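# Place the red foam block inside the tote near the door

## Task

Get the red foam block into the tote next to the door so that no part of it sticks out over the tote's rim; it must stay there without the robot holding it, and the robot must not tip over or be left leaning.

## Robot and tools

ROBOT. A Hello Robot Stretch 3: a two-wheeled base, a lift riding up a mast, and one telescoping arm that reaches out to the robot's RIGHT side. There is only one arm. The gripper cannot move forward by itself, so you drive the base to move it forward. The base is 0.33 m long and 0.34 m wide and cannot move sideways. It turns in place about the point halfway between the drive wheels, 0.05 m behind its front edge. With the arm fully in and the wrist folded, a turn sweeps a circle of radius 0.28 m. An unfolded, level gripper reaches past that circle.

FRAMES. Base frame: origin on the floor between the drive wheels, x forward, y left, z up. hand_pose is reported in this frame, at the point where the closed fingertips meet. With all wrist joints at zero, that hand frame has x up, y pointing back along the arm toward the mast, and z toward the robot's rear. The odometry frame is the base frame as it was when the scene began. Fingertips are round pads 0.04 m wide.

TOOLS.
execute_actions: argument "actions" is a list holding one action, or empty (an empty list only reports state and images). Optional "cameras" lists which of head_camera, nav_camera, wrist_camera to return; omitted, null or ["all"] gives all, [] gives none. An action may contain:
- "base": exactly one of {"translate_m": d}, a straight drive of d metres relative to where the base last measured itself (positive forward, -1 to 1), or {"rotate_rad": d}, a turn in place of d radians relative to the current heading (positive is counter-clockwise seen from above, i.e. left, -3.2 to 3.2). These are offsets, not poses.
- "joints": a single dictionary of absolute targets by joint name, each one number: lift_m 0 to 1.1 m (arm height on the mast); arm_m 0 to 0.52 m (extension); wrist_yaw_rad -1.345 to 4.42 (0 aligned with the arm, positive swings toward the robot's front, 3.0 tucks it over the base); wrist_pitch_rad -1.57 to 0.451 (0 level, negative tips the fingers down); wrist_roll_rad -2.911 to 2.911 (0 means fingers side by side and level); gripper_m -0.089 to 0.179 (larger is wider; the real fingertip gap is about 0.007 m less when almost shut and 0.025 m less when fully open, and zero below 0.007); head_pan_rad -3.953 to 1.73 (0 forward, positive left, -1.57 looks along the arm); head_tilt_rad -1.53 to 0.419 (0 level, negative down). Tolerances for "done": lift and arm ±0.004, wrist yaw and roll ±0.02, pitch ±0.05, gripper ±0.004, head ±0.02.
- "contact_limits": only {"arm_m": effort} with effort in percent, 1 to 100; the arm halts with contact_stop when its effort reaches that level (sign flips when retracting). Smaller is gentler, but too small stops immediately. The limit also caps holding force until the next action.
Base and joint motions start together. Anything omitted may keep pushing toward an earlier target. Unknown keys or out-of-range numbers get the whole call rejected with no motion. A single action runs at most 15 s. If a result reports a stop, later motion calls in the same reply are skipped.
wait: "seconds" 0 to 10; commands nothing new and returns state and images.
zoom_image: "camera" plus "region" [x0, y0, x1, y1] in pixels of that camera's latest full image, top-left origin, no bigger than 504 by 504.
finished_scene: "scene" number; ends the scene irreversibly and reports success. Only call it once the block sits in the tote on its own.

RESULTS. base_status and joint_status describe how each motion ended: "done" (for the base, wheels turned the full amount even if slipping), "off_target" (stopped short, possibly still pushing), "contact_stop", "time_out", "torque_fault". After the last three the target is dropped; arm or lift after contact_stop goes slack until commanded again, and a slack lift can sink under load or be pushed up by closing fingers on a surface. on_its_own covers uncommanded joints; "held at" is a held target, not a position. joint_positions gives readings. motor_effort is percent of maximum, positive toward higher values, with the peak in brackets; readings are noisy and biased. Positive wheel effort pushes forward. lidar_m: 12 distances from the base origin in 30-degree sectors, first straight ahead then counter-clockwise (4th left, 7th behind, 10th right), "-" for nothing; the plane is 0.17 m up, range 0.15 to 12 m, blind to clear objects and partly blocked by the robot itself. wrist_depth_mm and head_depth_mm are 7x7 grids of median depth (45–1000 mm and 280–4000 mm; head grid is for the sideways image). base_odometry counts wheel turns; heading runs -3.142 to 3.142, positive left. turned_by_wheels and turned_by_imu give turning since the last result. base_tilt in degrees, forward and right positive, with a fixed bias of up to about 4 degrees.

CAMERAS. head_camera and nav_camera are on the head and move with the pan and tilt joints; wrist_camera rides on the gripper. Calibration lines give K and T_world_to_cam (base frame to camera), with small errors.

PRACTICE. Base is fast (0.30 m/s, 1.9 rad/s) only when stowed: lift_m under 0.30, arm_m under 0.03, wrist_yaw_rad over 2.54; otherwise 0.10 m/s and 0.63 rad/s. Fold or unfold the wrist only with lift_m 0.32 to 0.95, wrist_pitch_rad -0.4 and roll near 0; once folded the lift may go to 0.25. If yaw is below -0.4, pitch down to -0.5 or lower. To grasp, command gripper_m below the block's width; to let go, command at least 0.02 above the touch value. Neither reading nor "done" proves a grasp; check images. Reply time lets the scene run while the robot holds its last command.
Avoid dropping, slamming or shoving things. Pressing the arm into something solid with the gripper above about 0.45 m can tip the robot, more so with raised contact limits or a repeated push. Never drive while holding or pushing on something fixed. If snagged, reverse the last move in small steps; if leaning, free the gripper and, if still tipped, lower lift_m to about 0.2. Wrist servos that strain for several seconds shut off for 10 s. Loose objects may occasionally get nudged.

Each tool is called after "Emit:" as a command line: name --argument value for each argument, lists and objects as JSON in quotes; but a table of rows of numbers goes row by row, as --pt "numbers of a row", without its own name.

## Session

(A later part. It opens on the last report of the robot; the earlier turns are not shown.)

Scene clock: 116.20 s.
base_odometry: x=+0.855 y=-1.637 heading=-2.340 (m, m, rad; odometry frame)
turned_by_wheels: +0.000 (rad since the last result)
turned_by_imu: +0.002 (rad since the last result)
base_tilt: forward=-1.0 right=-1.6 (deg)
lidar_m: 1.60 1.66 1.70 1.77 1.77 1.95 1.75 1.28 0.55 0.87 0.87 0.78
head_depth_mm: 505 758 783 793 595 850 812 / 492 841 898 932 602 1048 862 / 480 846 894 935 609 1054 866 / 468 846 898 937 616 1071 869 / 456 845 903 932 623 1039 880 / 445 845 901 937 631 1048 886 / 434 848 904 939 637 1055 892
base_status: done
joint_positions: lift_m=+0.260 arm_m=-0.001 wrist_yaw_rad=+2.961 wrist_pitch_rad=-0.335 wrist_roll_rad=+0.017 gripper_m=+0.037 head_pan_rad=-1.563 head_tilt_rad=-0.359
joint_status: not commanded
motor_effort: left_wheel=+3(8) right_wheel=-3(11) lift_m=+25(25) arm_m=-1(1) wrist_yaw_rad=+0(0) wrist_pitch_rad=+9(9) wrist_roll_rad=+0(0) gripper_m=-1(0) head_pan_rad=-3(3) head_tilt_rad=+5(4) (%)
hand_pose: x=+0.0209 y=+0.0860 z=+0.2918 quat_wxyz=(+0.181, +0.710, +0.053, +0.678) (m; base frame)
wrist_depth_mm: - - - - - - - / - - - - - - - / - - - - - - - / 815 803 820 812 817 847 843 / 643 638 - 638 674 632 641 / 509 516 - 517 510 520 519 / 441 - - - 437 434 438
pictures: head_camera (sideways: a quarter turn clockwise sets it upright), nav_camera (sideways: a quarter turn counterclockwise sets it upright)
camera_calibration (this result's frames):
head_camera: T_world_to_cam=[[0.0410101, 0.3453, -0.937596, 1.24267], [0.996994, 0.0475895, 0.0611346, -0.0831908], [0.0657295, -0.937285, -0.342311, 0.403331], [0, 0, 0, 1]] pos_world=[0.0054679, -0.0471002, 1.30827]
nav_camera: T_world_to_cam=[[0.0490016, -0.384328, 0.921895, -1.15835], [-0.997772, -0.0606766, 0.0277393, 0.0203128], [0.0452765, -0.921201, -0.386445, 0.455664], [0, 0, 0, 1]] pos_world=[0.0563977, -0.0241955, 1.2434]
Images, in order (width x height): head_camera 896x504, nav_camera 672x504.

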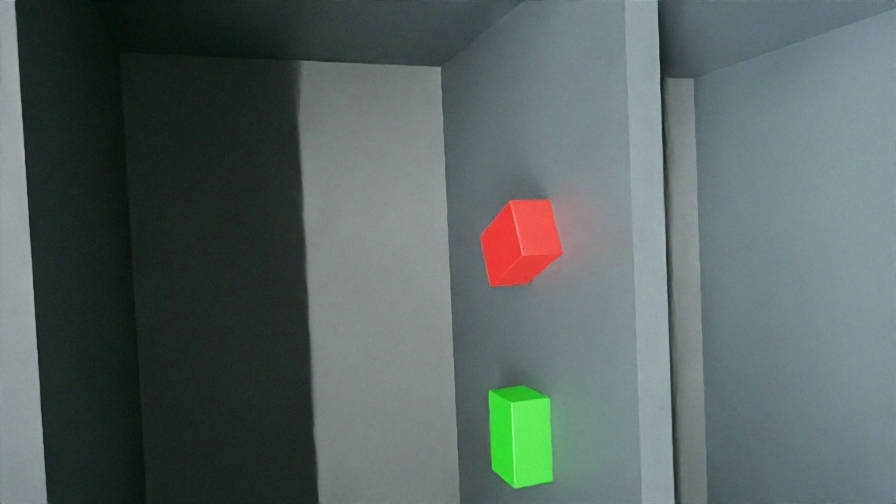

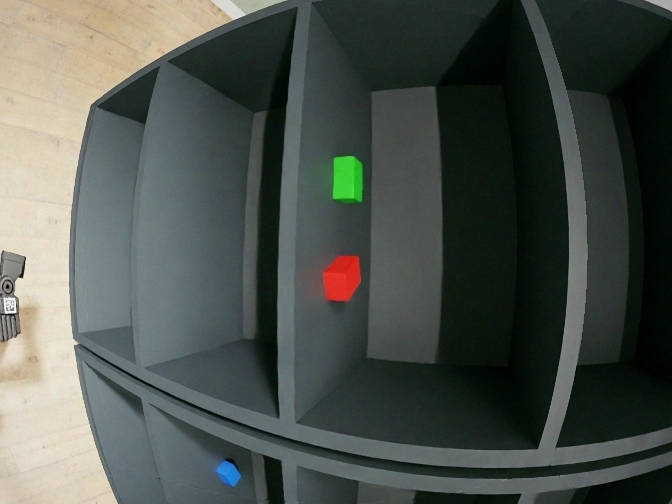

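Emit:
execute_actions --actions '[{"joints": {"lift_m": 0.36, "wrist_pitch_rad": -0.4}}]' --cameras '[]'

Emit:
execute_actions --actions '[{"joints": {"lift_m": 0.91, "wrist_yaw_rad": 0.44, "gripper_m": 0.15}}]' --cameras '["head_camera", "wrist_camera"]'

Scene clock: 180.83 s.
base_odometry: x=+0.855 y=-1.637 heading=-2.340 (m, m, rad; odometry frame)
turned_by_wheels: +0.000 (rad since the last result)
turned_by_imu: +0.000 (rad since the last result)
base_tilt: forward=-1.1 right=-1.5 (deg)
lidar_m: 1.60 1.66 1.70 1.77 1.77 1.95 1.74 1.28 0.55 0.87 0.87 0.78
head_depth_mm: 507 759 781 794 596 845 814 / 492 838 898 931 602 1047 862 / 480 843 897 931 608 1063 869 / 467 844 897 936 615 1069 875 / 456 846 902 937 622 1039 879 / 444 845 905 934 629 1046 888 / 435 849 904 941 637 1053 890
base_status: not commanded
joint_positions: lift_m=+0.360 arm_m=-0.001 wrist_yaw_rad=+2.961 wrist_pitch_rad=-0.416 wrist_roll_rad=+0.017 gripper_m=+0.037 head_pan_rad=-1.563 head_tilt_rad=-0.359
joint_status: all done
motor_effort: left_wheel=+3(3) right_wheel=-3(3) lift_m=+36(38) arm_m=-1(1) wrist_yaw_rad=+0(0) wrist_pitch_rad=+8(9) wrist_roll_rad=+0(0) gripper_m=-1(0) head_pan_rad=-5(3) head_tilt_rad=+4(4) (%)
hand_pose: x=+0.0192 y=+0.0767 z=+0.3728 quat_wxyz=(+0.209, +0.708, +0.081, +0.670) (m; base frame)
wrist_depth_mm: - - - - - - - / - - - - - - - / - - - - - - - / 888 882 895 896 893 893 887 / 702 697 - 701 742 698 706 / 576 581 - 600 598 582 601 / 520 522 - 527 509 508 510
pictures: none
No camera images: the call's "cameras" was empty. Leave "cameras" out to get every camera's image.

Scene clock: 186.67 s.
base_odometry: x=+0.855 y=-1.637 heading=-2.340 (m, m, rad; odometry frame)
turned_by_wheels: +0.000 (rad since the last result)
turned_by_imu: +0.000 (rad since the last result)
base_tilt: forward=-1.1 right=-1.6 (deg)
lidar_m: 1.60 1.65 1.70 1.77 1.77 1.95 1.74 1.29 0.55 0.87 0.87 0.78
head_depth_mm: 506 760 780 795 594 844 812 / 492 841 897 934 600 1048 862 / 480 841 897 937 608 1057 893 / 468 843 898 937 614 1068 928 / 456 844 898 938 622 1036 892 / 446 849 908 942 629 1042 882 / 435 848 900 937 636 1058 893
base_status: not commanded
joint_positions: lift_m=+0.910 arm_m=-0.001 wrist_yaw_rad=+0.443 wrist_pitch_rad=-0.417 wrist_roll_rad=+0.017 gripper_m=+0.150 head_pan_rad=-1.563 head_tilt_rad=-0.359
joint_status: all done
motor_effort: left_wheel=+3(3) right_wheel=-3(3) lift_m=+37(36) arm_m=-1(2) wrist_yaw_rad=-3(2) wrist_pitch_rad=+8(9) wrist_roll_rad=+0(0) gripper_m=+0(100) head_pan_rad=-4(4) head_tilt_rad=+5(5) (%)
hand_pose: x=+0.0746 y=-0.3472 z=+0.9226 quat_wxyz=(+0.702, +0.295, -0.648, +0.006) (m; base frame)
wrist_depth_mm: 447 377 344 346 354 295 363 / - 594 746 285 246 219 202 / - 626 891 889 758 667 512 / - 685 866 912 815 706 609 / - - 725 737 729 742 560 / - - 619 620 609 - 504 / - - 975 559 539 526 425
pictures: head_camera (sideways: a quarter turn clockwise sets it upright), wrist_camera
camera_calibration (this result's frames):
head_camera: T_world_to_cam=[[0.0410103, 0.3453, -0.937596, 1.24267], [0.996994, 0.0475891, 0.0611346, -0.0831908], [0.0657291, -0.937285, -0.342311, 0.403331], [0, 0, 0, 1]] pos_world=[0.00546789, -0.0471002, 1.30827]
wrist_camera: T_world_to_cam=[[-0.894149, -0.447488, -0.0158435, -0.0722636], [-0.233941, 0.497035, -0.8356, 0.997511], [0.381796, -0.743445, -0.549109, 0.380914], [0, 0, 0, 1]] pos_world=[0.0233128, -0.244946, 1.04154]
Images, in order (width x height): head_camera 896x504, wrist_camera 644x364.

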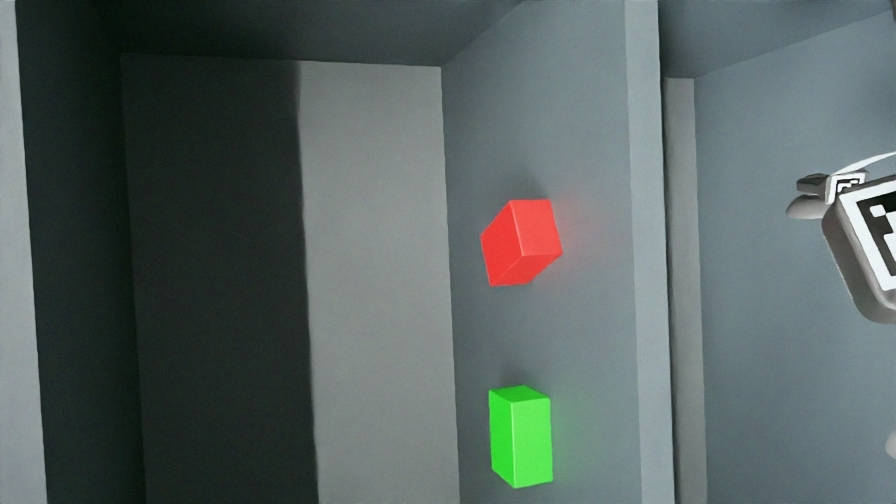

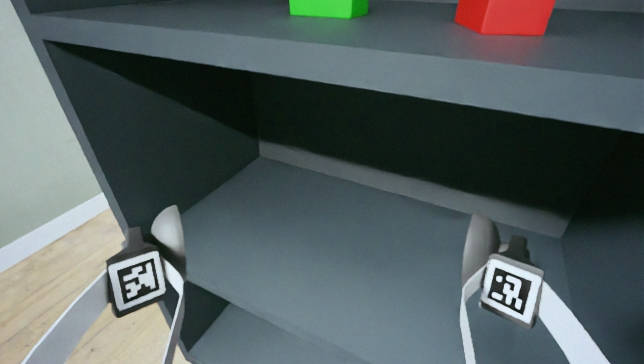

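Emit:
execute_actions --actions '[{"joints": {"wrist_pitch_rad": 0.0, "lift_m": 0.93}}]' --cameras '["head_camera", "wrist_camera"]'

Scene clock: 192.67 s.
base_odometry: x=+0.855 y=-1.637 heading=-2.340 (m, m, rad; odometry frame)
turned_by_wheels: +0.000 (rad since the last result)
turned_by_imu: +0.000 (rad since the last result)
base_tilt: forward=-1.1 right=-1.5 (deg)
lidar_m: 1.60 1.66 1.70 1.77 1.77 1.94 1.75 1.28 0.55 0.87 0.87 0.78
head_depth_mm: 506 762 782 798 596 849 824 / 492 841 897 934 600 1046 859 / 480 844 900 938 609 1056 - / 467 845 900 934 616 1072 - / 455 846 897 940 622 1036 906 / 445 846 904 941 629 1039 887 / 434 847 907 939 640 1053 863
base_status: not commanded
joint_positions: lift_m=+0.930 arm_m=-0.001 wrist_yaw_rad=+0.443 wrist_pitch_rad=-0.024 wrist_roll_rad=+0.017 gripper_m=+0.150 head_pan_rad=-1.563 head_tilt_rad=-0.359
joint_status: all done
motor_effort: left_wheel=+3(3) right_wheel=-3(3) lift_m=+36(36) arm_m=-1(1) wrist_yaw_rad=-2(2) wrist_pitch_rad=+12(12) wrist_roll_rad=+0(0) gripper_m=+0(0) head_pan_rad=-3(3) head_tilt_rad=+5(4) (%)
hand_pose: x=+0.0880 y=-0.3752 z=+1.0381 quat_wxyz=(+0.686, +0.165, -0.693, +0.145) (m; base frame)
wrist_depth_mm: 485 581 787 748 649 592 525 / 510 584 817 783 673 605 537 / - 599 825 800 688 618 548 / - 533 541 474 484 499 542 / - 572 373 326 312 344 317 / - - 897 889 288 - 223 / - 645 787 808 763 692 220
pictures: head_camera (sideways: a quarter turn clockwise sets it upright), wrist_camera
camera_calibration (this result's frames):
head_camera: T_world_to_cam=[[0.0410102, 0.3453, -0.937596, 1.24267], [0.996994, 0.0475894, 0.0611346, -0.0831908], [0.0657294, -0.937285, -0.342311, 0.403331], [0, 0, 0, 1]] pos_world=[0.0054679, -0.0471002, 1.30827]
wrist_camera: T_world_to_cam=[[-0.892116, -0.451762, -0.0063657, -0.0826462], [-0.0792695, 0.170377, -0.982185, 1.12707], [0.444798, -0.875719, -0.187807, -0.0118722], [0, 0, 0, 1]] pos_world=[0.020893, -0.23976, 1.10424]
Images, in order (width x height): head_camera 896x504, wrist_camera 644x364.

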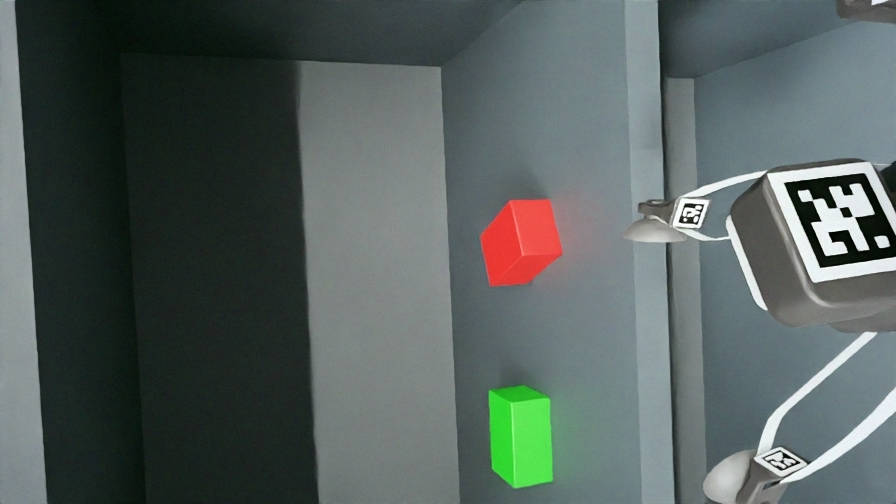

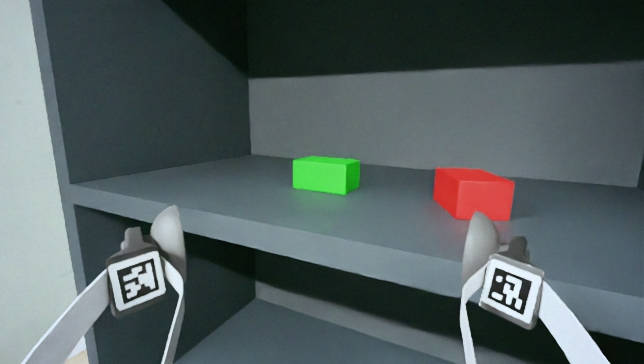

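Emit:
zoom_image --camera "wrist_camera" --region '[400, 130, 560, 250]'

Region (400, 130, 560, 250) of wrist_camera's 644x364 image, scaled by 3.150; it fills the top 378 rows of this view, and the rest is white.

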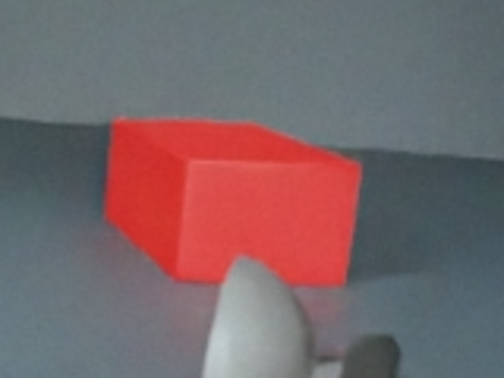

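Emit:
execute_actions --actions '[{"base": {"translate_m": -0.094}, "joints": {"arm_m": 0.17, "head_tilt_rad": -0.45}}]' --cameras '["head_camera", "wrist_camera"]'

Scene clock: 228.60 s.
base_odometry: x=+0.920 y=-1.569 heading=-2.339 (m, m, rad; odometry frame)
turned_by_wheels: +0.000 (rad since the last result)
turned_by_imu: +0.000 (rad since the last result)
base_tilt: forward=-0.9 right=-1.6 (deg)
lidar_m: 1.70 1.76 1.73 1.45 2.15 1.86 1.65 1.20 0.52 0.53 0.99 0.86
head_depth_mm: 451 464 477 499 - 630 687 / 649 714 744 704 - 820 784 / 784 841 917 760 - 936 804 / 784 847 914 820 - 976 812 / 783 844 915 671 618 1018 817 / 779 852 920 793 582 1020 823 / 751 847 916 799 603 1033 830
base_status: done
joint_positions: lift_m=+0.930 arm_m=+0.170 wrist_yaw_rad=+0.441 wrist_pitch_rad=-0.023 wrist_roll_rad=+0.017 gripper_m=+0.150 head_pan_rad=-1.563 head_tilt_rad=-0.445
joint_status: all done
motor_effort: left_wheel=+2(4) right_wheel=-3(6) lift_m=+37(37) arm_m=+2(2) wrist_yaw_rad=-2(3) wrist_pitch_rad=+12(12) wrist_roll_rad=+1(0) gripper_m=+0(0) head_pan_rad=-4(3) head_tilt_rad=-3(13) (%)
hand_pose: x=+0.0877 y=-0.5458 z=+1.0385 quat_wxyz=(+0.686, +0.164, -0.694, +0.145) (m; base frame)
wrist_depth_mm: 544 661 655 561 498 445 399 / 551 690 672 582 514 453 411 / 559 709 698 601 527 472 422 / 526 460 416 552 515 468 433 / 299 325 307 246 312 350 318 / 222 - 211 213 215 - 219 / 556 178 163 163 164 165 164
pictures: head_camera (sideways: a quarter turn clockwise sets it upright), wrist_camera
camera_calibration (this result's frames):
head_camera: T_world_to_cam=[[0.0404519, 0.424602, -0.904476, 1.19945], [0.997043, 0.0420429, 0.0643287, -0.0873424], [0.0653409, -0.904403, -0.421646, 0.506576], [0, 0, 0, 1]] pos_world=[0.0054639, -0.0474697, 1.30409]
wrist_camera: T_world_to_cam=[[-0.892707, -0.450593, -0.00632944, -0.159328], [-0.0784639, 0.169252, -0.982445, 1.15605], [0.443754, -0.876539, -0.186448, -0.162863], [0, 0, 0, 1]] pos_world=[0.0207458, -0.410211, 1.10438]
Images, in order (width x height): head_camera 896x504, wrist_camera 644x364.

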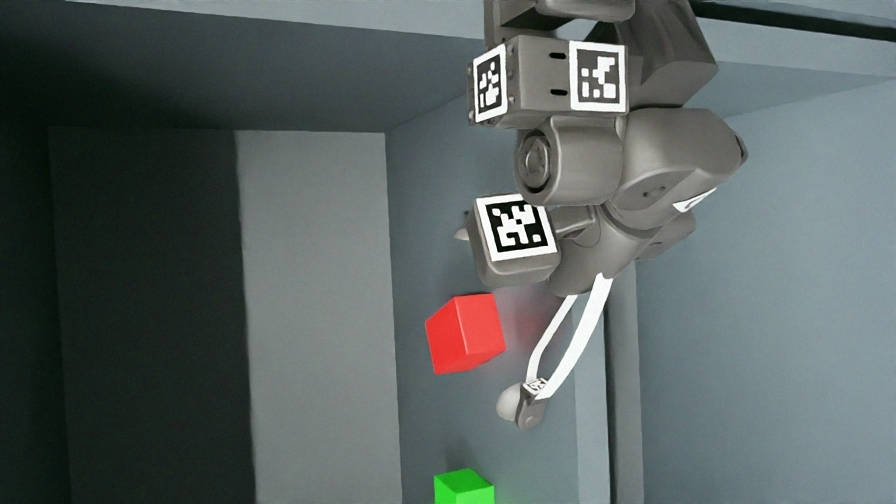

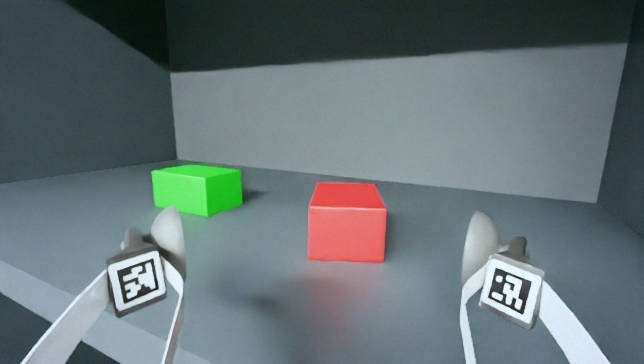

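Emit:
execute_actions --actions '[{"base": {"translate_m": 0.044}, "joints": {"arm_m": 0.294, "lift_m": 0.915}}]' --cameras '["head_camera", "wrist_camera"]'

Scene clock: 249.33 s.
base_odometry: x=+0.889 y=-1.601 heading=-2.339 (m, m, rad; odometry frame)
turned_by_wheels: +0.000 (rad since the last result)
turned_by_imu: -0.003 (rad since the last result)
base_tilt: forward=-1.2 right=-1.6 (deg)
lidar_m: 1.66 1.71 1.72 1.83 2.15 1.90 1.69 1.24 0.53 0.68 0.94 0.82
head_depth_mm: 579 595 612 583 660 675 701 / 775 827 895 - 899 955 799 / 783 844 911 862 1131 995 806 / 786 846 912 905 582 1002 813 / 786 844 915 756 586 1010 817 / 785 847 918 792 593 1019 823 / 764 846 918 702 600 1029 828
base_status: done
joint_positions: lift_m=+0.921 arm_m=+0.294 wrist_yaw_rad=+0.441 wrist_pitch_rad=+0.012 wrist_roll_rad=+0.009 gripper_m=+0.150 head_pan_rad=-1.564 head_tilt_rad=-0.447
joint_status: lift_m contact_stop (moved -0.008 of -0.015); the others done
on_its_own: lift_m is slack since a contact_stop, until your next command for it (your +0.915 is given up)
motor_effort: left_wheel=+2(10) right_wheel=-2(13) lift_m=+30(33) arm_m=+1(15) wrist_yaw_rad=-1(11) wrist_pitch_rad=-5(52) wrist_roll_rad=+5(17) gripper_m=-1(0) head_pan_rad=-4(5) head_tilt_rad=-2(2) (%)
hand_pose: x=+0.0881 y=-0.6707 z=+1.0389 quat_wxyz=(+0.686, +0.152, -0.694, +0.158) (m; base frame)
wrist_depth_mm: 521 602 520 452 390 346 312 / 521 610 531 454 398 353 318 / 521 624 556 464 406 360 322 / 502 604 523 462 419 369 330 / 250 225 318 193 332 356 325 / 211 - 203 129 208 - 228 / - 161 148 113 151 168 168
pictures: head_camera (sideways: a quarter turn clockwise sets it upright), wrist_camera
camera_calibration (this result's frames):
head_camera: T_world_to_cam=[[0.0406912, 0.426893, -0.903386, 1.19803], [0.997069, 0.0412776, 0.0644166, -0.0874568], [0.0647886, -0.903359, -0.423962, 0.509594], [0, 0, 0, 1]] pos_world=[0.00543535, -0.0474748, 1.30397]
wrist_camera: T_world_to_cam=[[-0.89274, -0.450564, 0.00253357, -0.224496], [-0.070965, 0.135052, -0.988294, 1.16012], [0.444948, -0.88247, -0.15254, -0.311746], [0, 0, 0, 1]] pos_world=[0.0206222, -0.532932, 1.09955]
Images, in order (width x height): head_camera 896x504, wrist_camera 644x364.

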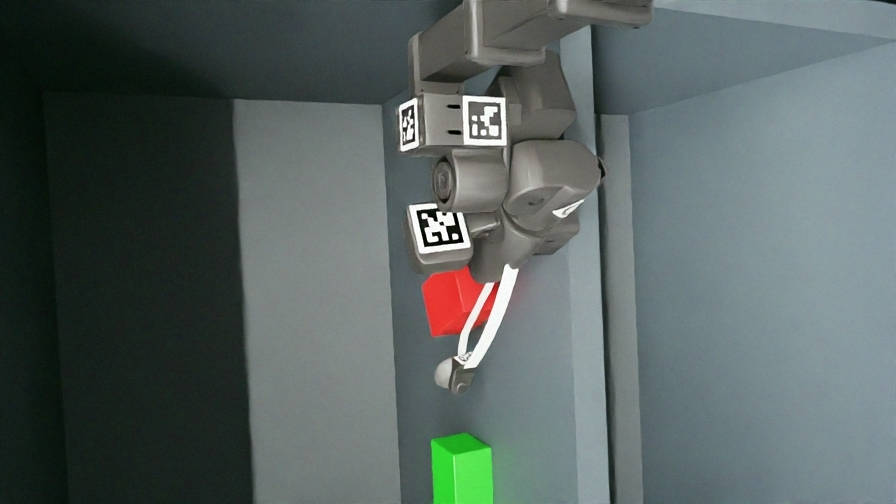

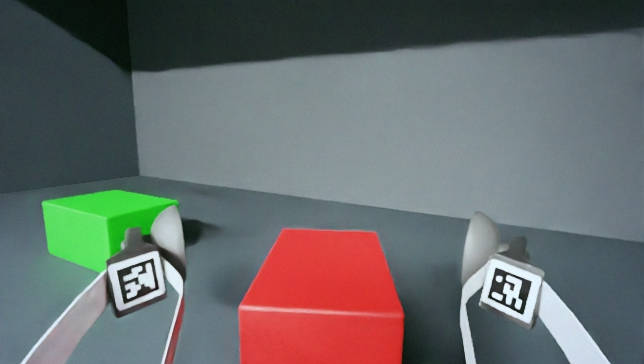

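Emit:
execute_actions --actions '[{"joints": {"lift_m": 0.955}}]' --cameras '[]'

Emit:
execute_actions --actions '[{"joints": {"wrist_pitch_rad": -0.2}}]' --cameras '["head_camera", "wrist_camera"]'

Scene clock: 262.23 s.
base_odometry: x=+0.889 y=-1.601 heading=-2.339 (m, m, rad; odometry frame)
turned_by_wheels: +0.000 (rad since the last result)
turned_by_imu: +0.000 (rad since the last result)
base_tilt: forward=-1.0 right=-1.5 (deg)
lidar_m: 1.65 1.71 1.71 1.83 2.16 1.90 1.70 1.24 0.53 0.68 0.94 0.82
head_depth_mm: 580 595 608 - 588 673 702 / 774 827 881 - 570 960 801 / 782 846 911 - 550 994 806 / 781 845 917 - 567 1002 813 / 787 844 913 707 587 1012 817 / 784 848 918 743 594 1017 820 / 768 846 916 703 599 1024 826
base_status: not commanded
joint_positions: lift_m=+0.955 arm_m=+0.294 wrist_yaw_rad=+0.441 wrist_pitch_rad=-0.018 wrist_roll_rad=+0.013 gripper_m=+0.150 head_pan_rad=-1.564 head_tilt_rad=-0.447
joint_status: all done
motor_effort: left_wheel=+2(2) right_wheel=-2(2) lift_m=+36(36) arm_m=+1(2) wrist_yaw_rad=-1(1) wrist_pitch_rad=+9(10) wrist_roll_rad=+3(4) gripper_m=-1(1) head_pan_rad=-4(4) head_tilt_rad=-1(2) (%)
hand_pose: x=+0.0877 y=-0.6701 z=+1.0647 quat_wxyz=(+0.687, +0.162, -0.693, +0.147) (m; base frame)
wrist_depth_mm: 519 586 510 437 381 343 308 / 521 609 528 447 399 348 316 / 527 625 549 460 411 359 324 / 528 618 556 481 422 371 334 / 336 273 374 382 384 371 333 / 255 - 259 177 264 - 271 / 203 197 190 135 193 203 204
pictures: none
No camera images: the call's "cameras" was empty. Leave "cameras" out to get every camera's image.

Scene clock: 263.13 s.
base_odometry: x=+0.889 y=-1.601 heading=-2.339 (m, m, rad; odometry frame)
turned_by_wheels: +0.000 (rad since the last result)
turned_by_imu: +0.000 (rad since the last result)
base_tilt: forward=-1.1 right=-1.6 (deg)
lidar_m: 1.66 1.71 1.72 1.82 2.16 1.89 1.70 1.24 0.53 0.68 0.94 0.82
head_depth_mm: 580 597 609 - 588 674 703 / 778 831 882 - 566 957 802 / 783 845 911 - 837 994 808 / 786 843 914 - 581 1002 810 / 785 844 917 777 586 1014 816 / 786 844 919 788 592 1020 822 / 765 847 918 700 600 1023 830
base_status: not commanded
joint_positions: lift_m=+0.955 arm_m=+0.294 wrist_yaw_rad=+0.441 wrist_pitch_rad=-0.217 wrist_roll_rad=+0.013 gripper_m=+0.150 head_pan_rad=-1.564 head_tilt_rad=-0.447
joint_status: all done
motor_effort: left_wheel=+2(2) right_wheel=-2(2) lift_m=+37(37) arm_m=+2(2) wrist_yaw_rad=-2(1) wrist_pitch_rad=+8(8) wrist_roll_rad=+3(3) gripper_m=-1(0) head_pan_rad=-3(4) head_tilt_rad=-2(0) (%)
hand_pose: x=+0.0831 y=-0.6604 z=+1.0148 quat_wxyz=(+0.699, +0.229, -0.673, +0.077) (m; base frame)
wrist_depth_mm: 504 561 487 418 366 329 296 / 514 595 519 444 389 345 309 / 477 487 493 440 401 364 326 / 256 238 301 188 304 308 309 / 214 228 206 135 207 234 221 / 167 - 162 121 163 - 172 / - 137 134 130 135 140 140
pictures: head_camera (sideways: a quarter turn clockwise sets it upright), wrist_camera
camera_calibration (this result's frames):
head_camera: T_world_to_cam=[[0.0406912, 0.426893, -0.903386, 1.19803], [0.997069, 0.0412774, 0.0644166, -0.0874568], [0.0647885, -0.903359, -0.423963, 0.509594], [0, 0, 0, 1]] pos_world=[0.00543534, -0.0474748, 1.30397]
wrist_camera: T_world_to_cam=[[-0.893227, -0.449545, -0.00738065, -0.213398], [-0.161251, 0.335636, -0.928088, 1.21339], [0.419694, -0.827803, -0.372289, -0.0429075], [0, 0, 0, 1]] pos_world=[0.0230553, -0.538709, 1.10859]
Images, in order (width x height): head_camera 896x504, wrist_camera 644x364.

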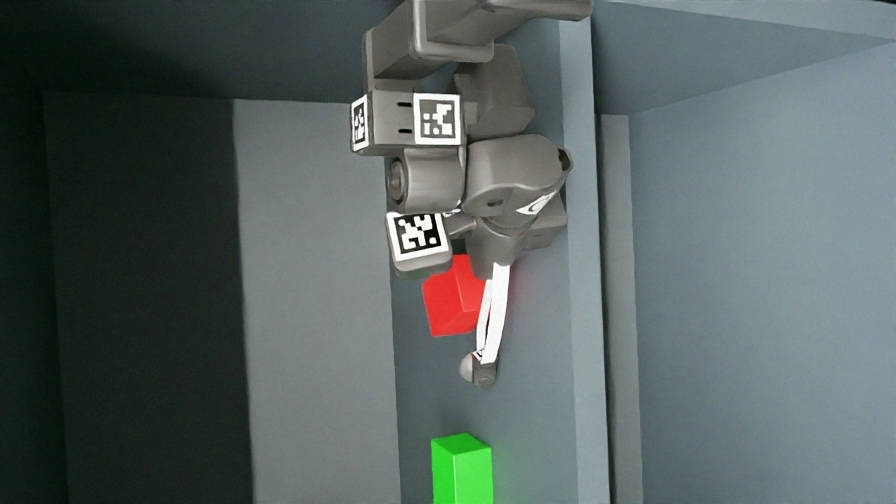

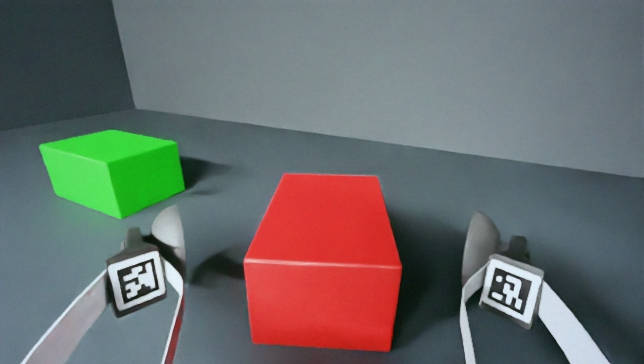

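Emit:
execute_actions --actions '[{"joints": {"lift_m": 0.961, "arm_m": 0.304}}]' --cameras '[]'

Emit:
execute_actions --actions '[{"joints": {"gripper_m": 0.04}}]' --cameras '["head_camera", "wrist_camera"]'

Scene clock: 280.67 s.
base_odometry: x=+0.889 y=-1.601 heading=-2.339 (m, m, rad; odometry frame)
turned_by_wheels: +0.000 (rad since the last result)
turned_by_imu: +0.000 (rad since the last result)
base_tilt: forward=-1.0 right=-1.6 (deg)
lidar_m: 1.65 1.71 1.71 1.83 2.15 1.90 1.70 1.24 0.53 0.68 0.95 0.82
head_depth_mm: 579 593 606 - 587 671 702 / 772 827 882 - 581 964 803 / 784 841 903 - 549 995 806 / 781 845 914 657 580 997 810 / 782 846 914 729 588 1014 818 / 787 846 923 791 594 1018 819 / 766 845 922 702 601 1025 828
base_status: not commanded
joint_positions: lift_m=+0.961 arm_m=+0.304 wrist_yaw_rad=+0.441 wrist_pitch_rad=-0.218 wrist_roll_rad=+0.013 gripper_m=+0.150 head_pan_rad=-1.564 head_tilt_rad=-0.447
joint_status: all done
motor_effort: left_wheel=+3(2) right_wheel=-2(2) lift_m=+37(36) arm_m=+3(3) wrist_yaw_rad=-1(1) wrist_pitch_rad=+9(9) wrist_roll_rad=+3(3) gripper_m=+0(1) head_pan_rad=-4(3) head_tilt_rad=-2(2) (%)
hand_pose: x=+0.0831 y=-0.6702 z=+1.0206 quat_wxyz=(+0.699, +0.229, -0.673, +0.077) (m; base frame)
wrist_depth_mm: 502 557 465 407 359 318 291 / 521 590 504 440 381 336 305 / 502 514 501 446 398 353 315 / 234 236 315 318 322 324 319 / 223 225 216 146 229 246 232 / 175 - 124 114 172 - 180 / - 145 135 119 142 148 148
pictures: none
No camera images: the call's "cameras" was empty. Leave "cameras" out to get every camera's image.

Scene clock: 282.27 s.
base_odometry: x=+0.889 y=-1.601 heading=-2.339 (m, m, rad; odometry frame)
turned_by_wheels: +0.000 (rad since the last result)
turned_by_imu: +0.000 (rad since the last result)
base_tilt: forward=-1.1 right=-1.5 (deg)
lidar_m: 1.66 1.71 1.72 1.83 2.15 1.91 1.70 1.24 0.53 0.69 0.94 0.82
head_depth_mm: 580 595 604 - 588 672 703 / 775 829 882 - 581 956 803 / 781 842 904 - 549 996 809 / 783 841 915 - 581 1001 812 / 782 847 916 705 586 1016 820 / 785 849 917 784 593 1023 823 / 765 846 918 702 600 1033 830
base_status: not commanded
joint_positions: lift_m=+0.961 arm_m=+0.304 wrist_yaw_rad=+0.441 wrist_pitch_rad=-0.218 wrist_roll_rad=+0.013 gripper_m=+0.041 head_pan_rad=-1.564 head_tilt_rad=-0.447
joint_status: all done
motor_effort: left_wheel=+2(2) right_wheel=-3(2) lift_m=+37(36) arm_m=+3(3) wrist_yaw_rad=-1(2) wrist_pitch_rad=+9(9) wrist_roll_rad=+3(3) gripper_m=-23(100) head_pan_rad=-3(4) head_tilt_rad=-1(1) (%)
hand_pose: x=+0.0831 y=-0.6702 z=+1.0206 quat_wxyz=(+0.699, +0.229, -0.673, +0.077) (m; base frame)
wrist_depth_mm: 506 552 468 411 360 321 293 / 511 583 502 430 378 342 304 / 501 513 510 446 402 356 321 / 235 239 314 319 322 324 317 / 225 226 226 146 236 230 234 / 176 175 117 115 115 180 180 / 144 145 140 121 141 146 146
pictures: head_camera (sideways: a quarter turn clockwise sets it upright), wrist_camera
camera_calibration (this result's frames):
head_camera: T_world_to_cam=[[0.0406912, 0.426893, -0.903386, 1.19803], [0.997069, 0.0412776, 0.0644166, -0.0874568], [0.0647886, -0.903359, -0.423962, 0.509594], [0, 0, 0, 1]] pos_world=[0.00543535, -0.0474748, 1.30397]
wrist_camera: T_world_to_cam=[[-0.893229, -0.449541, -0.00739975, -0.217778], [-0.161556, 0.336282, -0.927801, 1.22225], [0.419573, -0.827543, -0.373003, -0.0479644], [0, 0, 0, 1]] pos_world=[0.0230605, -0.548612, 1.1145]
Images, in order (width x height): head_camera 896x504, wrist_camera 644x364.

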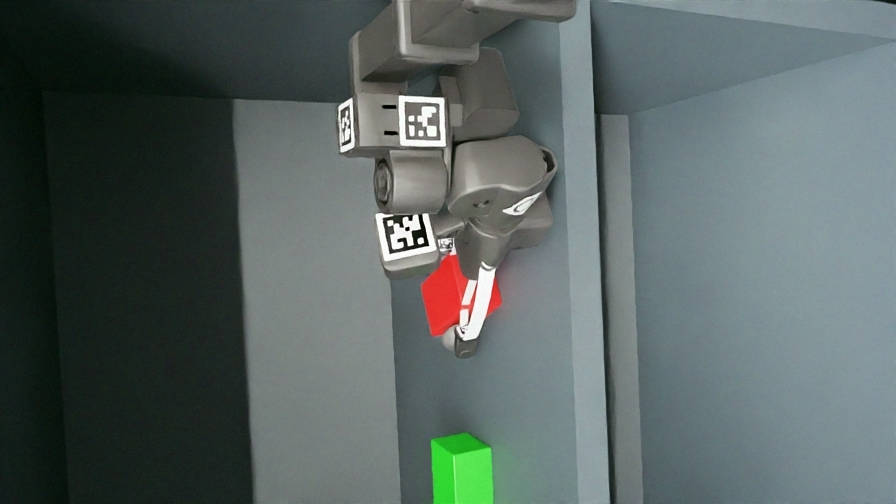

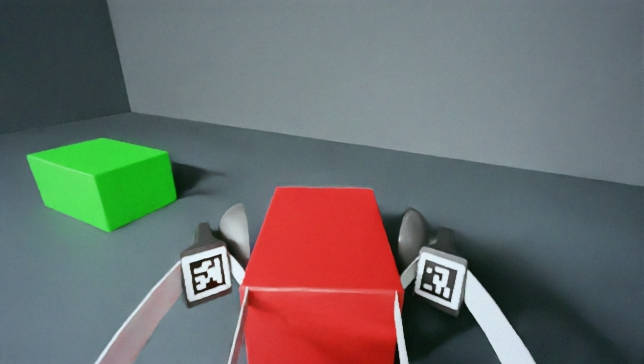

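Emit:
execute_actions --actions '[{"joints": {"lift_m": 1.0}}]' --cameras '["head_camera", "wrist_camera"]'

Scene clock: 289.23 s.
base_odometry: x=+0.889 y=-1.601 heading=-2.339 (m, m, rad; odometry frame)
turned_by_wheels: +0.000 (rad since the last result)
turned_by_imu: +0.000 (rad since the last result)
base_tilt: forward=-1.2 right=-1.5 (deg)
lidar_m: 1.66 1.71 1.72 1.83 2.15 1.90 1.70 1.24 0.53 0.68 0.94 0.82
head_depth_mm: 579 595 605 622 571 675 702 / 775 826 840 659 591 954 804 / 784 843 895 - 574 992 809 / 781 845 904 678 580 1005 811 / 785 844 916 687 585 1011 816 / 783 846 916 786 594 1015 821 / 764 847 917 701 602 1026 829
base_status: not commanded
joint_positions: lift_m=+1.000 arm_m=+0.304 wrist_yaw_rad=+0.441 wrist_pitch_rad=-0.222 wrist_roll_rad=+0.013 gripper_m=+0.041 head_pan_rad=-1.564 head_tilt_rad=-0.447
joint_status: all done
motor_effort: left_wheel=+1(2) right_wheel=-2(2) lift_m=+37(41) arm_m=+2(3) wrist_yaw_rad=-1(1) wrist_pitch_rad=+11(11) wrist_roll_rad=+3(3) gripper_m=-23(24) head_pan_rad=-4(4) head_tilt_rad=-1(1) (%)
hand_pose: x=+0.0830 y=-0.6700 z=+1.0586 quat_wxyz=(+0.699, +0.231, -0.673, +0.076) (m; base frame)
wrist_depth_mm: 507 559 474 407 361 324 290 / 517 591 502 431 378 339 304 / 523 606 527 456 403 353 321 / 398 408 412 413 401 364 333 / 265 247 295 150 309 301 302 / 228 231 117 115 114 236 234 / 189 190 185 119 185 193 192
pictures: head_camera (sideways: a quarter turn clockwise sets it upright), wrist_camera
camera_calibration (this result's frames):
head_camera: T_world_to_cam=[[0.0406913, 0.426893, -0.903386, 1.19803], [0.997069, 0.0412772, 0.0644166, -0.0874568], [0.0647883, -0.903359, -0.423963, 0.509594], [0, 0, 0, 1]] pos_world=[0.00543533, -0.0474748, 1.30397]
wrist_camera: T_world_to_cam=[[-0.893243, -0.449512, -0.00749724, -0.217367], [-0.163084, 0.339522, -0.926352, 1.25819], [0.418952, -0.826235, -0.376584, -0.0287724], [0, 0, 0, 1]] pos_world=[0.0230845, -0.548666, 1.15307]
Images, in order (width x height): head_camera 896x504, wrist_camera 644x364.

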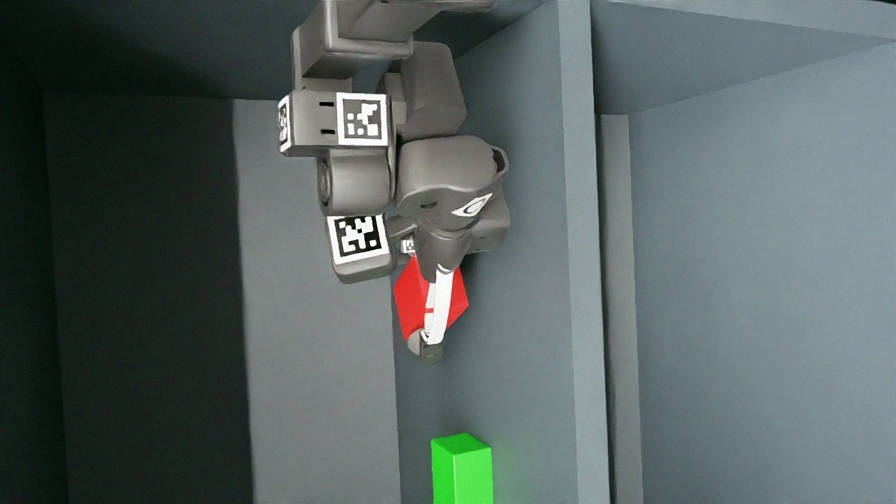

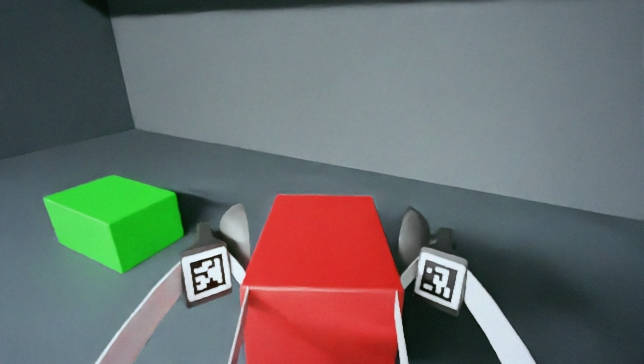

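Emit:
execute_actions --actions '[{"joints": {"lift_m": 0.962}}]' --cameras '[]'

Emit:
execute_actions --actions '[{"joints": {"gripper_m": 0.12}}]' --cameras '[]'

Emit:
execute_actions --actions '[{"base": {"translate_m": -0.013}, "joints": {"arm_m": 0.277}}]' --cameras '["wrist_camera"]'

Scene clock: 301.23 s.
base_odometry: x=+0.889 y=-1.601 heading=-2.339 (m, m, rad; odometry frame)
turned_by_wheels: +0.000 (rad since the last result)
turned_by_imu: +0.000 (rad since the last result)
base_tilt: forward=-1.1 right=-1.6 (deg)
lidar_m: 1.65 1.71 1.72 1.83 2.15 1.90 1.70 1.24 0.53 0.68 0.94 0.82
head_depth_mm: 579 595 606 - 587 677 702 / 774 828 882 - 581 958 800 / 782 842 904 - 549 995 803 / 783 845 915 - 580 1002 811 / 781 845 918 708 586 1009 818 / 784 846 916 786 594 1016 824 / 769 844 914 702 599 1026 831
base_status: not commanded
joint_positions: lift_m=+0.962 arm_m=+0.304 wrist_yaw_rad=+0.441 wrist_pitch_rad=-0.222 wrist_roll_rad=+0.013 gripper_m=+0.041 head_pan_rad=-1.564 head_tilt_rad=-0.447
joint_status: all done
motor_effort: left_wheel=+2(2) right_wheel=-2(2) lift_m=+24(32) arm_m=+3(3) wrist_yaw_rad=-1(0) wrist_pitch_rad=+11(11) wrist_roll_rad=+3(3) gripper_m=-23(23) head_pan_rad=-3(3) head_tilt_rad=-1(1) (%)
hand_pose: x=+0.0830 y=-0.6699 z=+1.0210 quat_wxyz=(+0.699, +0.231, -0.673, +0.076) (m; base frame)
wrist_depth_mm: 503 563 465 412 360 324 291 / 506 576 503 434 377 339 304 / 493 511 510 447 407 352 318 / 235 238 312 321 319 319 319 / 224 223 227 146 236 231 234 / 176 176 117 115 114 181 181 / 145 146 141 121 142 148 148
pictures: none
No camera images: the call's "cameras" was empty. Leave "cameras" out to get every camera's image.

Scene clock: 302.53 s.
base_odometry: x=+0.889 y=-1.601 heading=-2.339 (m, m, rad; odometry frame)
turned_by_wheels: +0.000 (rad since the last result)
turned_by_imu: +0.000 (rad since the last result)
base_tilt: forward=-1.1 right=-1.5 (deg)
lidar_m: 1.65 1.71 1.72 1.83 2.15 1.90 1.70 1.24 0.53 0.68 0.94 0.82
head_depth_mm: 579 597 605 - 586 672 705 / 774 827 881 - 583 957 801 / 785 840 907 - 550 994 805 / 783 843 916 655 580 1000 815 / 786 846 917 705 587 1013 818 / 785 845 918 789 593 1020 823 / 763 845 922 701 599 1025 828
base_status: not commanded
joint_positions: lift_m=+0.962 arm_m=+0.304 wrist_yaw_rad=+0.441 wrist_pitch_rad=-0.222 wrist_roll_rad=+0.013 gripper_m=+0.120 head_pan_rad=-1.564 head_tilt_rad=-0.447
joint_status: all done
motor_effort: left_wheel=+2(2) right_wheel=-2(2) lift_m=+25(24) arm_m=+3(3) wrist_yaw_rad=-1(1) wrist_pitch_rad=+11(11) wrist_roll_rad=+3(3) gripper_m=+0(99) head_pan_rad=-3(3) head_tilt_rad=-1(1) (%)
hand_pose: x=+0.0830 y=-0.6699 z=+1.0210 quat_wxyz=(+0.699, +0.231, -0.673, +0.076) (m; base frame)
wrist_depth_mm: 503 546 469 410 362 322 290 / 521 579 503 427 379 337 303 / 495 501 505 453 398 354 320 / 237 238 314 319 322 323 314 / 224 227 222 146 219 234 232 / 176 184 164 115 165 185 180 / 150 146 141 121 142 148 148
pictures: none
No camera images: the call's "cameras" was empty. Leave "cameras" out to get every camera's image.

Scene clock: 304.13 s.
base_odometry: x=+0.898 y=-1.592 heading=-2.339 (m, m, rad; odometry frame)
turned_by_wheels: +0.000 (rad since the last result)
turned_by_imu: +0.000 (rad since the last result)
base_tilt: forward=-1.1 right=-1.7 (deg)
lidar_m: 1.67 1.72 1.72 1.45 2.16 1.89 1.68 1.23 0.53 0.64 0.96 0.83
head_depth_mm: 540 555 569 - 564 631 701 / 743 825 879 - 568 927 802 / 786 849 910 - 1134 994 808 / 784 844 916 - 581 1004 810 / 785 844 917 705 587 1008 815 / 784 845 915 787 595 1018 820 / 766 847 922 712 600 1030 829
base_status: done
joint_positions: lift_m=+0.962 arm_m=+0.277 wrist_yaw_rad=+0.441 wrist_pitch_rad=-0.222 wrist_roll_rad=+0.013 gripper_m=+0.120 head_pan_rad=-1.564 head_tilt_rad=-0.447
joint_status: all done
motor_effort: left_wheel=+2(3) right_wheel=-1(7) lift_m=+24(25) arm_m=-4(4) wrist_yaw_rad=-2(1) wrist_pitch_rad=+11(11) wrist_roll_rad=+3(3) gripper_m=+0(0) head_pan_rad=-3(3) head_tilt_rad=-1(1) (%)
hand_pose: x=+0.0830 y=-0.6436 z=+1.0210 quat_wxyz=(+0.699, +0.231, -0.673, +0.076) (m; base frame)
wrist_depth_mm: 518 582 508 437 383 345 310 / 524 614 540 464 408 358 326 / 503 507 512 462 423 382 338 / 286 261 314 203 324 323 325 / 223 232 222 146 219 233 231 / 177 185 171 148 173 185 180 / 150 145 147 147 147 148 148
pictures: wrist_camera
camera_calibration (this result's frames):
wrist_camera: T_world_to_cam=[[-0.893245, -0.449507, -0.00750662, -0.205789], [-0.163231, 0.339835, -0.926211, 1.21449], [0.41889, -0.826109, -0.37693, -0.0206841], [0, 0, 0, 1]] pos_world=[0.0230866, -0.522316, 1.11553]
Images, in order (width x height): wrist_camera 644x364.

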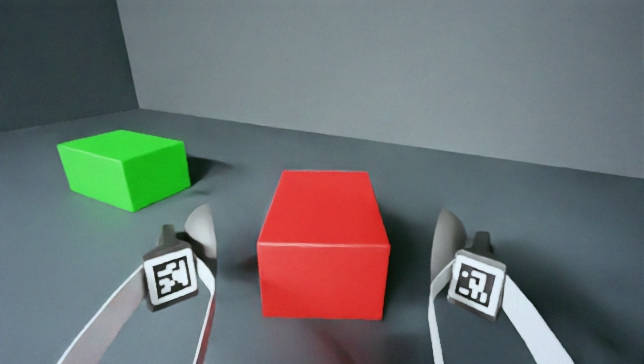

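Emit:
execute_actions --actions '[{"joints": {"arm_m": 0.288}}]' --cameras '[]'

Emit:
execute_actions --actions '[{"joints": {"gripper_m": 0.035}}]' --cameras '["wrist_camera"]'

Scene clock: 313.73 s.
base_odometry: x=+0.898 y=-1.592 heading=-2.339 (m, m, rad; odometry frame)
turned_by_wheels: +0.000 (rad since the last result)
turned_by_imu: +0.000 (rad since the last result)
base_tilt: forward=-1.0 right=-1.5 (deg)
lidar_m: 1.67 1.72 1.72 1.46 2.15 1.89 1.69 1.23 0.53 0.64 0.96 0.83
head_depth_mm: 541 553 565 - 566 630 702 / 741 826 880 - 567 923 804 / 783 846 915 - 549 994 806 / 787 841 914 - 581 1003 813 / 784 845 914 705 587 1013 813 / 785 851 917 791 593 1020 822 / 765 848 922 710 600 1024 826
base_status: not commanded
joint_positions: lift_m=+0.962 arm_m=+0.288 wrist_yaw_rad=+0.441 wrist_pitch_rad=-0.222 wrist_roll_rad=+0.013 gripper_m=+0.120 head_pan_rad=-1.564 head_tilt_rad=-0.447
joint_status: all done
motor_effort: left_wheel=+1(1) right_wheel=-2(1) lift_m=+25(25) arm_m=+3(3) wrist_yaw_rad=-1(2) wrist_pitch_rad=+11(11) wrist_roll_rad=+3(3) gripper_m=+0(1) head_pan_rad=-3(3) head_tilt_rad=-2(1) (%)
hand_pose: x=+0.0830 y=-0.6539 z=+1.0210 quat_wxyz=(+0.699, +0.231, -0.673, +0.076) (m; base frame)
wrist_depth_mm: 517 567 491 421 376 336 305 / 524 604 516 451 396 356 316 / 497 508 509 460 423 367 332 / 272 252 313 203 321 323 327 / 224 234 216 147 230 231 234 / 176 185 163 136 172 185 182 / 149 146 146 144 148 148 148
pictures: none
No camera images: the call's "cameras" was empty. Leave "cameras" out to get every camera's image.

Scene clock: 315.07 s.
base_odometry: x=+0.898 y=-1.592 heading=-2.339 (m, m, rad; odometry frame)
turned_by_wheels: +0.000 (rad since the last result)
turned_by_imu: +0.000 (rad since the last result)
base_tilt: forward=-1.0 right=-1.5 (deg)
lidar_m: 1.67 1.72 1.72 1.45 2.15 1.89 1.68 1.23 0.53 0.64 0.96 0.83
head_depth_mm: 539 554 566 - 566 630 701 / 742 826 880 - 567 923 800 / 781 845 911 - 551 995 803 / 784 842 916 - 579 1003 814 / 782 842 918 707 588 1012 819 / 787 849 915 783 593 1023 819 / 763 845 918 711 601 1024 824
base_status: not commanded
joint_positions: lift_m=+0.962 arm_m=+0.288 wrist_yaw_rad=+0.441 wrist_pitch_rad=-0.222 wrist_roll_rad=+0.013 gripper_m=+0.036 head_pan_rad=-1.564 head_tilt_rad=-0.447
joint_status: all done
motor_effort: left_wheel=+1(1) right_wheel=-2(2) lift_m=+25(25) arm_m=+3(3) wrist_yaw_rad=-1(1) wrist_pitch_rad=+11(11) wrist_roll_rad=+3(3) gripper_m=-16(100) head_pan_rad=-3(4) head_tilt_rad=-1(1) (%)
hand_pose: x=+0.0830 y=-0.6539 z=+1.0210 quat_wxyz=(+0.699, +0.231, -0.673, +0.076) (m; base frame)
wrist_depth_mm: 518 562 483 429 376 333 301 / 524 604 531 449 392 348 317 / 492 504 507 451 419 363 327 / 268 251 314 202 316 323 324 / 226 226 224 146 225 232 232 / 176 177 164 136 139 181 180 / 144 145 146 143 148 148 148
pictures: wrist_camera
camera_calibration (this result's frames):
wrist_camera: T_world_to_cam=[[-0.893244, -0.449509, -0.00750639, -0.210445], [-0.163232, 0.339835, -0.926211, 1.218], [0.418892, -0.826107, -0.37693, -0.0292392], [0, 0, 0, 1]] pos_world=[0.0230869, -0.532672, 1.11553]
Images, in order (width x height): wrist_camera 644x364.

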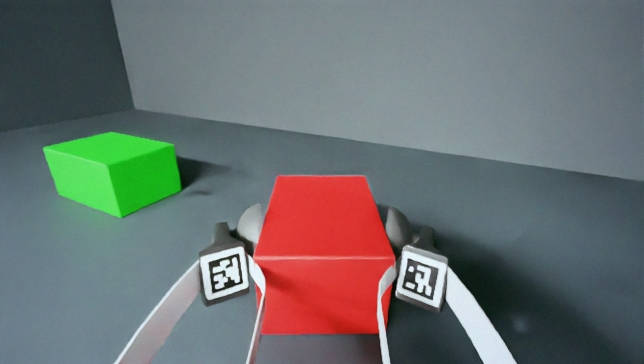

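Emit:
execute_actions --actions '[{"joints": {"gripper_m": 0.015}}]' --cameras '[]'

Emit:
execute_actions --actions '[{"joints": {"lift_m": 1.0}}]' --cameras '["head_camera", "wrist_camera"]'

Scene clock: 320.40 s.
base_odometry: x=+0.898 y=-1.592 heading=-2.339 (m, m, rad; odometry frame)
turned_by_wheels: +0.000 (rad since the last result)
turned_by_imu: +0.000 (rad since the last result)
base_tilt: forward=-1.0 right=-1.5 (deg)
lidar_m: 1.67 1.72 1.72 1.46 2.15 1.89 1.68 1.23 0.53 0.64 0.96 0.83
head_depth_mm: 539 555 564 - 565 629 700 / 743 824 884 - 567 923 805 / 783 846 918 - 549 990 807 / 784 845 912 - 580 1007 811 / 783 847 914 705 587 1010 814 / 786 847 919 788 594 1014 821 / 766 844 917 710 601 1032 826
base_status: not commanded
joint_positions: lift_m=+0.962 arm_m=+0.288 wrist_yaw_rad=+0.441 wrist_pitch_rad=-0.222 wrist_roll_rad=+0.013 gripper_m=+0.016 head_pan_rad=-1.564 head_tilt_rad=-0.447
joint_status: all done
motor_effort: left_wheel=+1(1) right_wheel=-2(2) lift_m=+25(25) arm_m=+2(2) wrist_yaw_rad=-1(1) wrist_pitch_rad=+11(11) wrist_roll_rad=+3(3) gripper_m=-26(100) head_pan_rad=-3(4) head_tilt_rad=-1(2) (%)
hand_pose: x=+0.0830 y=-0.6539 z=+1.0210 quat_wxyz=(+0.699, +0.231, -0.673, +0.076) (m; base frame)
wrist_depth_mm: 521 579 486 423 376 338 302 / 522 600 519 451 394 350 317 / 494 505 504 461 422 368 331 / 268 252 313 203 321 321 327 / 225 226 228 146 224 232 234 / 175 177 163 136 139 180 180 / 145 145 145 144 146 148 148
pictures: none
No camera images: the call's "cameras" was empty. Leave "cameras" out to get every camera's image.

Scene clock: 321.57 s.
base_odometry: x=+0.898 y=-1.592 heading=-2.339 (m, m, rad; odometry frame)
turned_by_wheels: +0.000 (rad since the last result)
turned_by_imu: +0.000 (rad since the last result)
base_tilt: forward=-1.0 right=-1.5 (deg)
lidar_m: 1.67 1.72 1.72 1.45 2.16 1.89 1.69 1.22 0.53 0.64 0.96 0.83
head_depth_mm: 540 554 564 589 562 631 700 / 740 826 - 629 593 922 804 / 782 843 893 - 574 994 805 / 784 846 905 645 578 1001 813 / 782 845 917 686 587 1009 819 / 786 847 917 784 593 1021 820 / 765 846 915 712 601 1027 828
base_status: not commanded
joint_positions: lift_m=+1.000 arm_m=+0.288 wrist_yaw_rad=+0.441 wrist_pitch_rad=-0.222 wrist_roll_rad=+0.013 gripper_m=+0.020 head_pan_rad=-1.564 head_tilt_rad=-0.447
joint_status: all done
motor_effort: left_wheel=+1(1) right_wheel=-2(1) lift_m=+37(39) arm_m=+2(2) wrist_yaw_rad=-1(1) wrist_pitch_rad=+11(11) wrist_roll_rad=+3(3) gripper_m=-24(26) head_pan_rad=-4(4) head_tilt_rad=-1(1) (%)
hand_pose: x=+0.0830 y=-0.6539 z=+1.0584 quat_wxyz=(+0.699, +0.231, -0.673, +0.075) (m; base frame)
wrist_depth_mm: 524 582 489 428 378 335 303 / 528 602 527 460 401 350 314 / 527 612 548 480 418 367 331 / 407 294 411 203 416 383 342 / 282 267 296 146 290 298 302 / 229 229 211 135 138 232 236 / 189 189 190 178 191 192 192
pictures: head_camera (sideways: a quarter turn clockwise sets it upright), wrist_camera
camera_calibration (this result's frames):
head_camera: T_world_to_cam=[[0.0406912, 0.426893, -0.903386, 1.19803], [0.997069, 0.0412774, 0.0644166, -0.0874568], [0.0647885, -0.903359, -0.423963, 0.509594], [0, 0, 0, 1]] pos_world=[0.00543534, -0.0474748, 1.30397]
wrist_camera: T_world_to_cam=[[-0.893246, -0.449505, -0.00752006, -0.210147], [-0.163445, 0.340286, -0.926008, 1.25269], [0.418805, -0.825924, -0.377429, -0.0144625], [0, 0, 0, 1]] pos_world=[0.0230902, -0.53268, 1.15296]
Images, in order (width x height): head_camera 896x504, wrist_camera 644x364.

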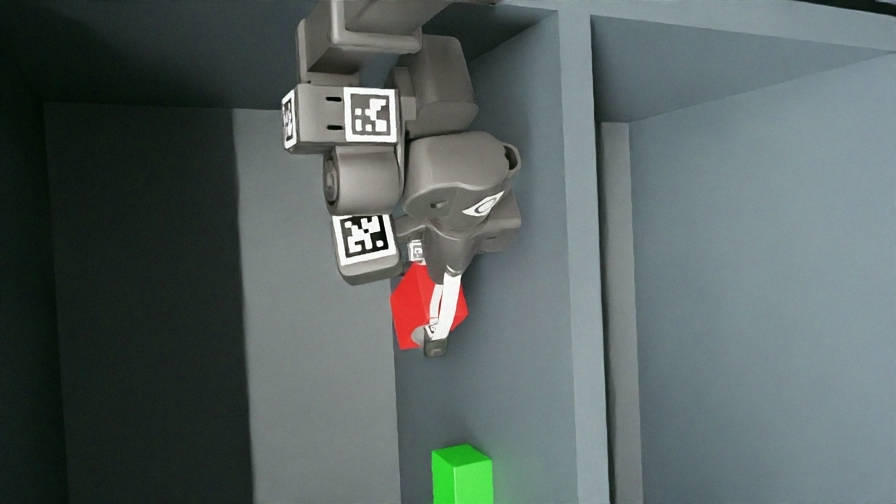

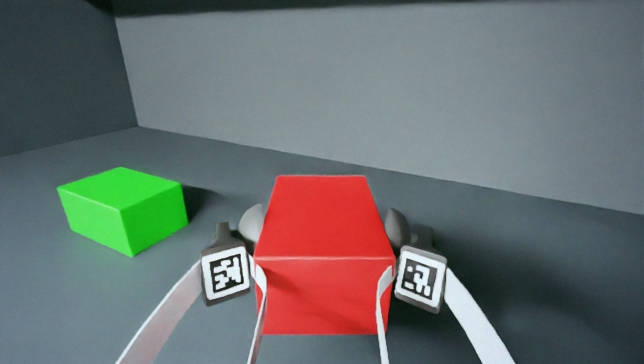

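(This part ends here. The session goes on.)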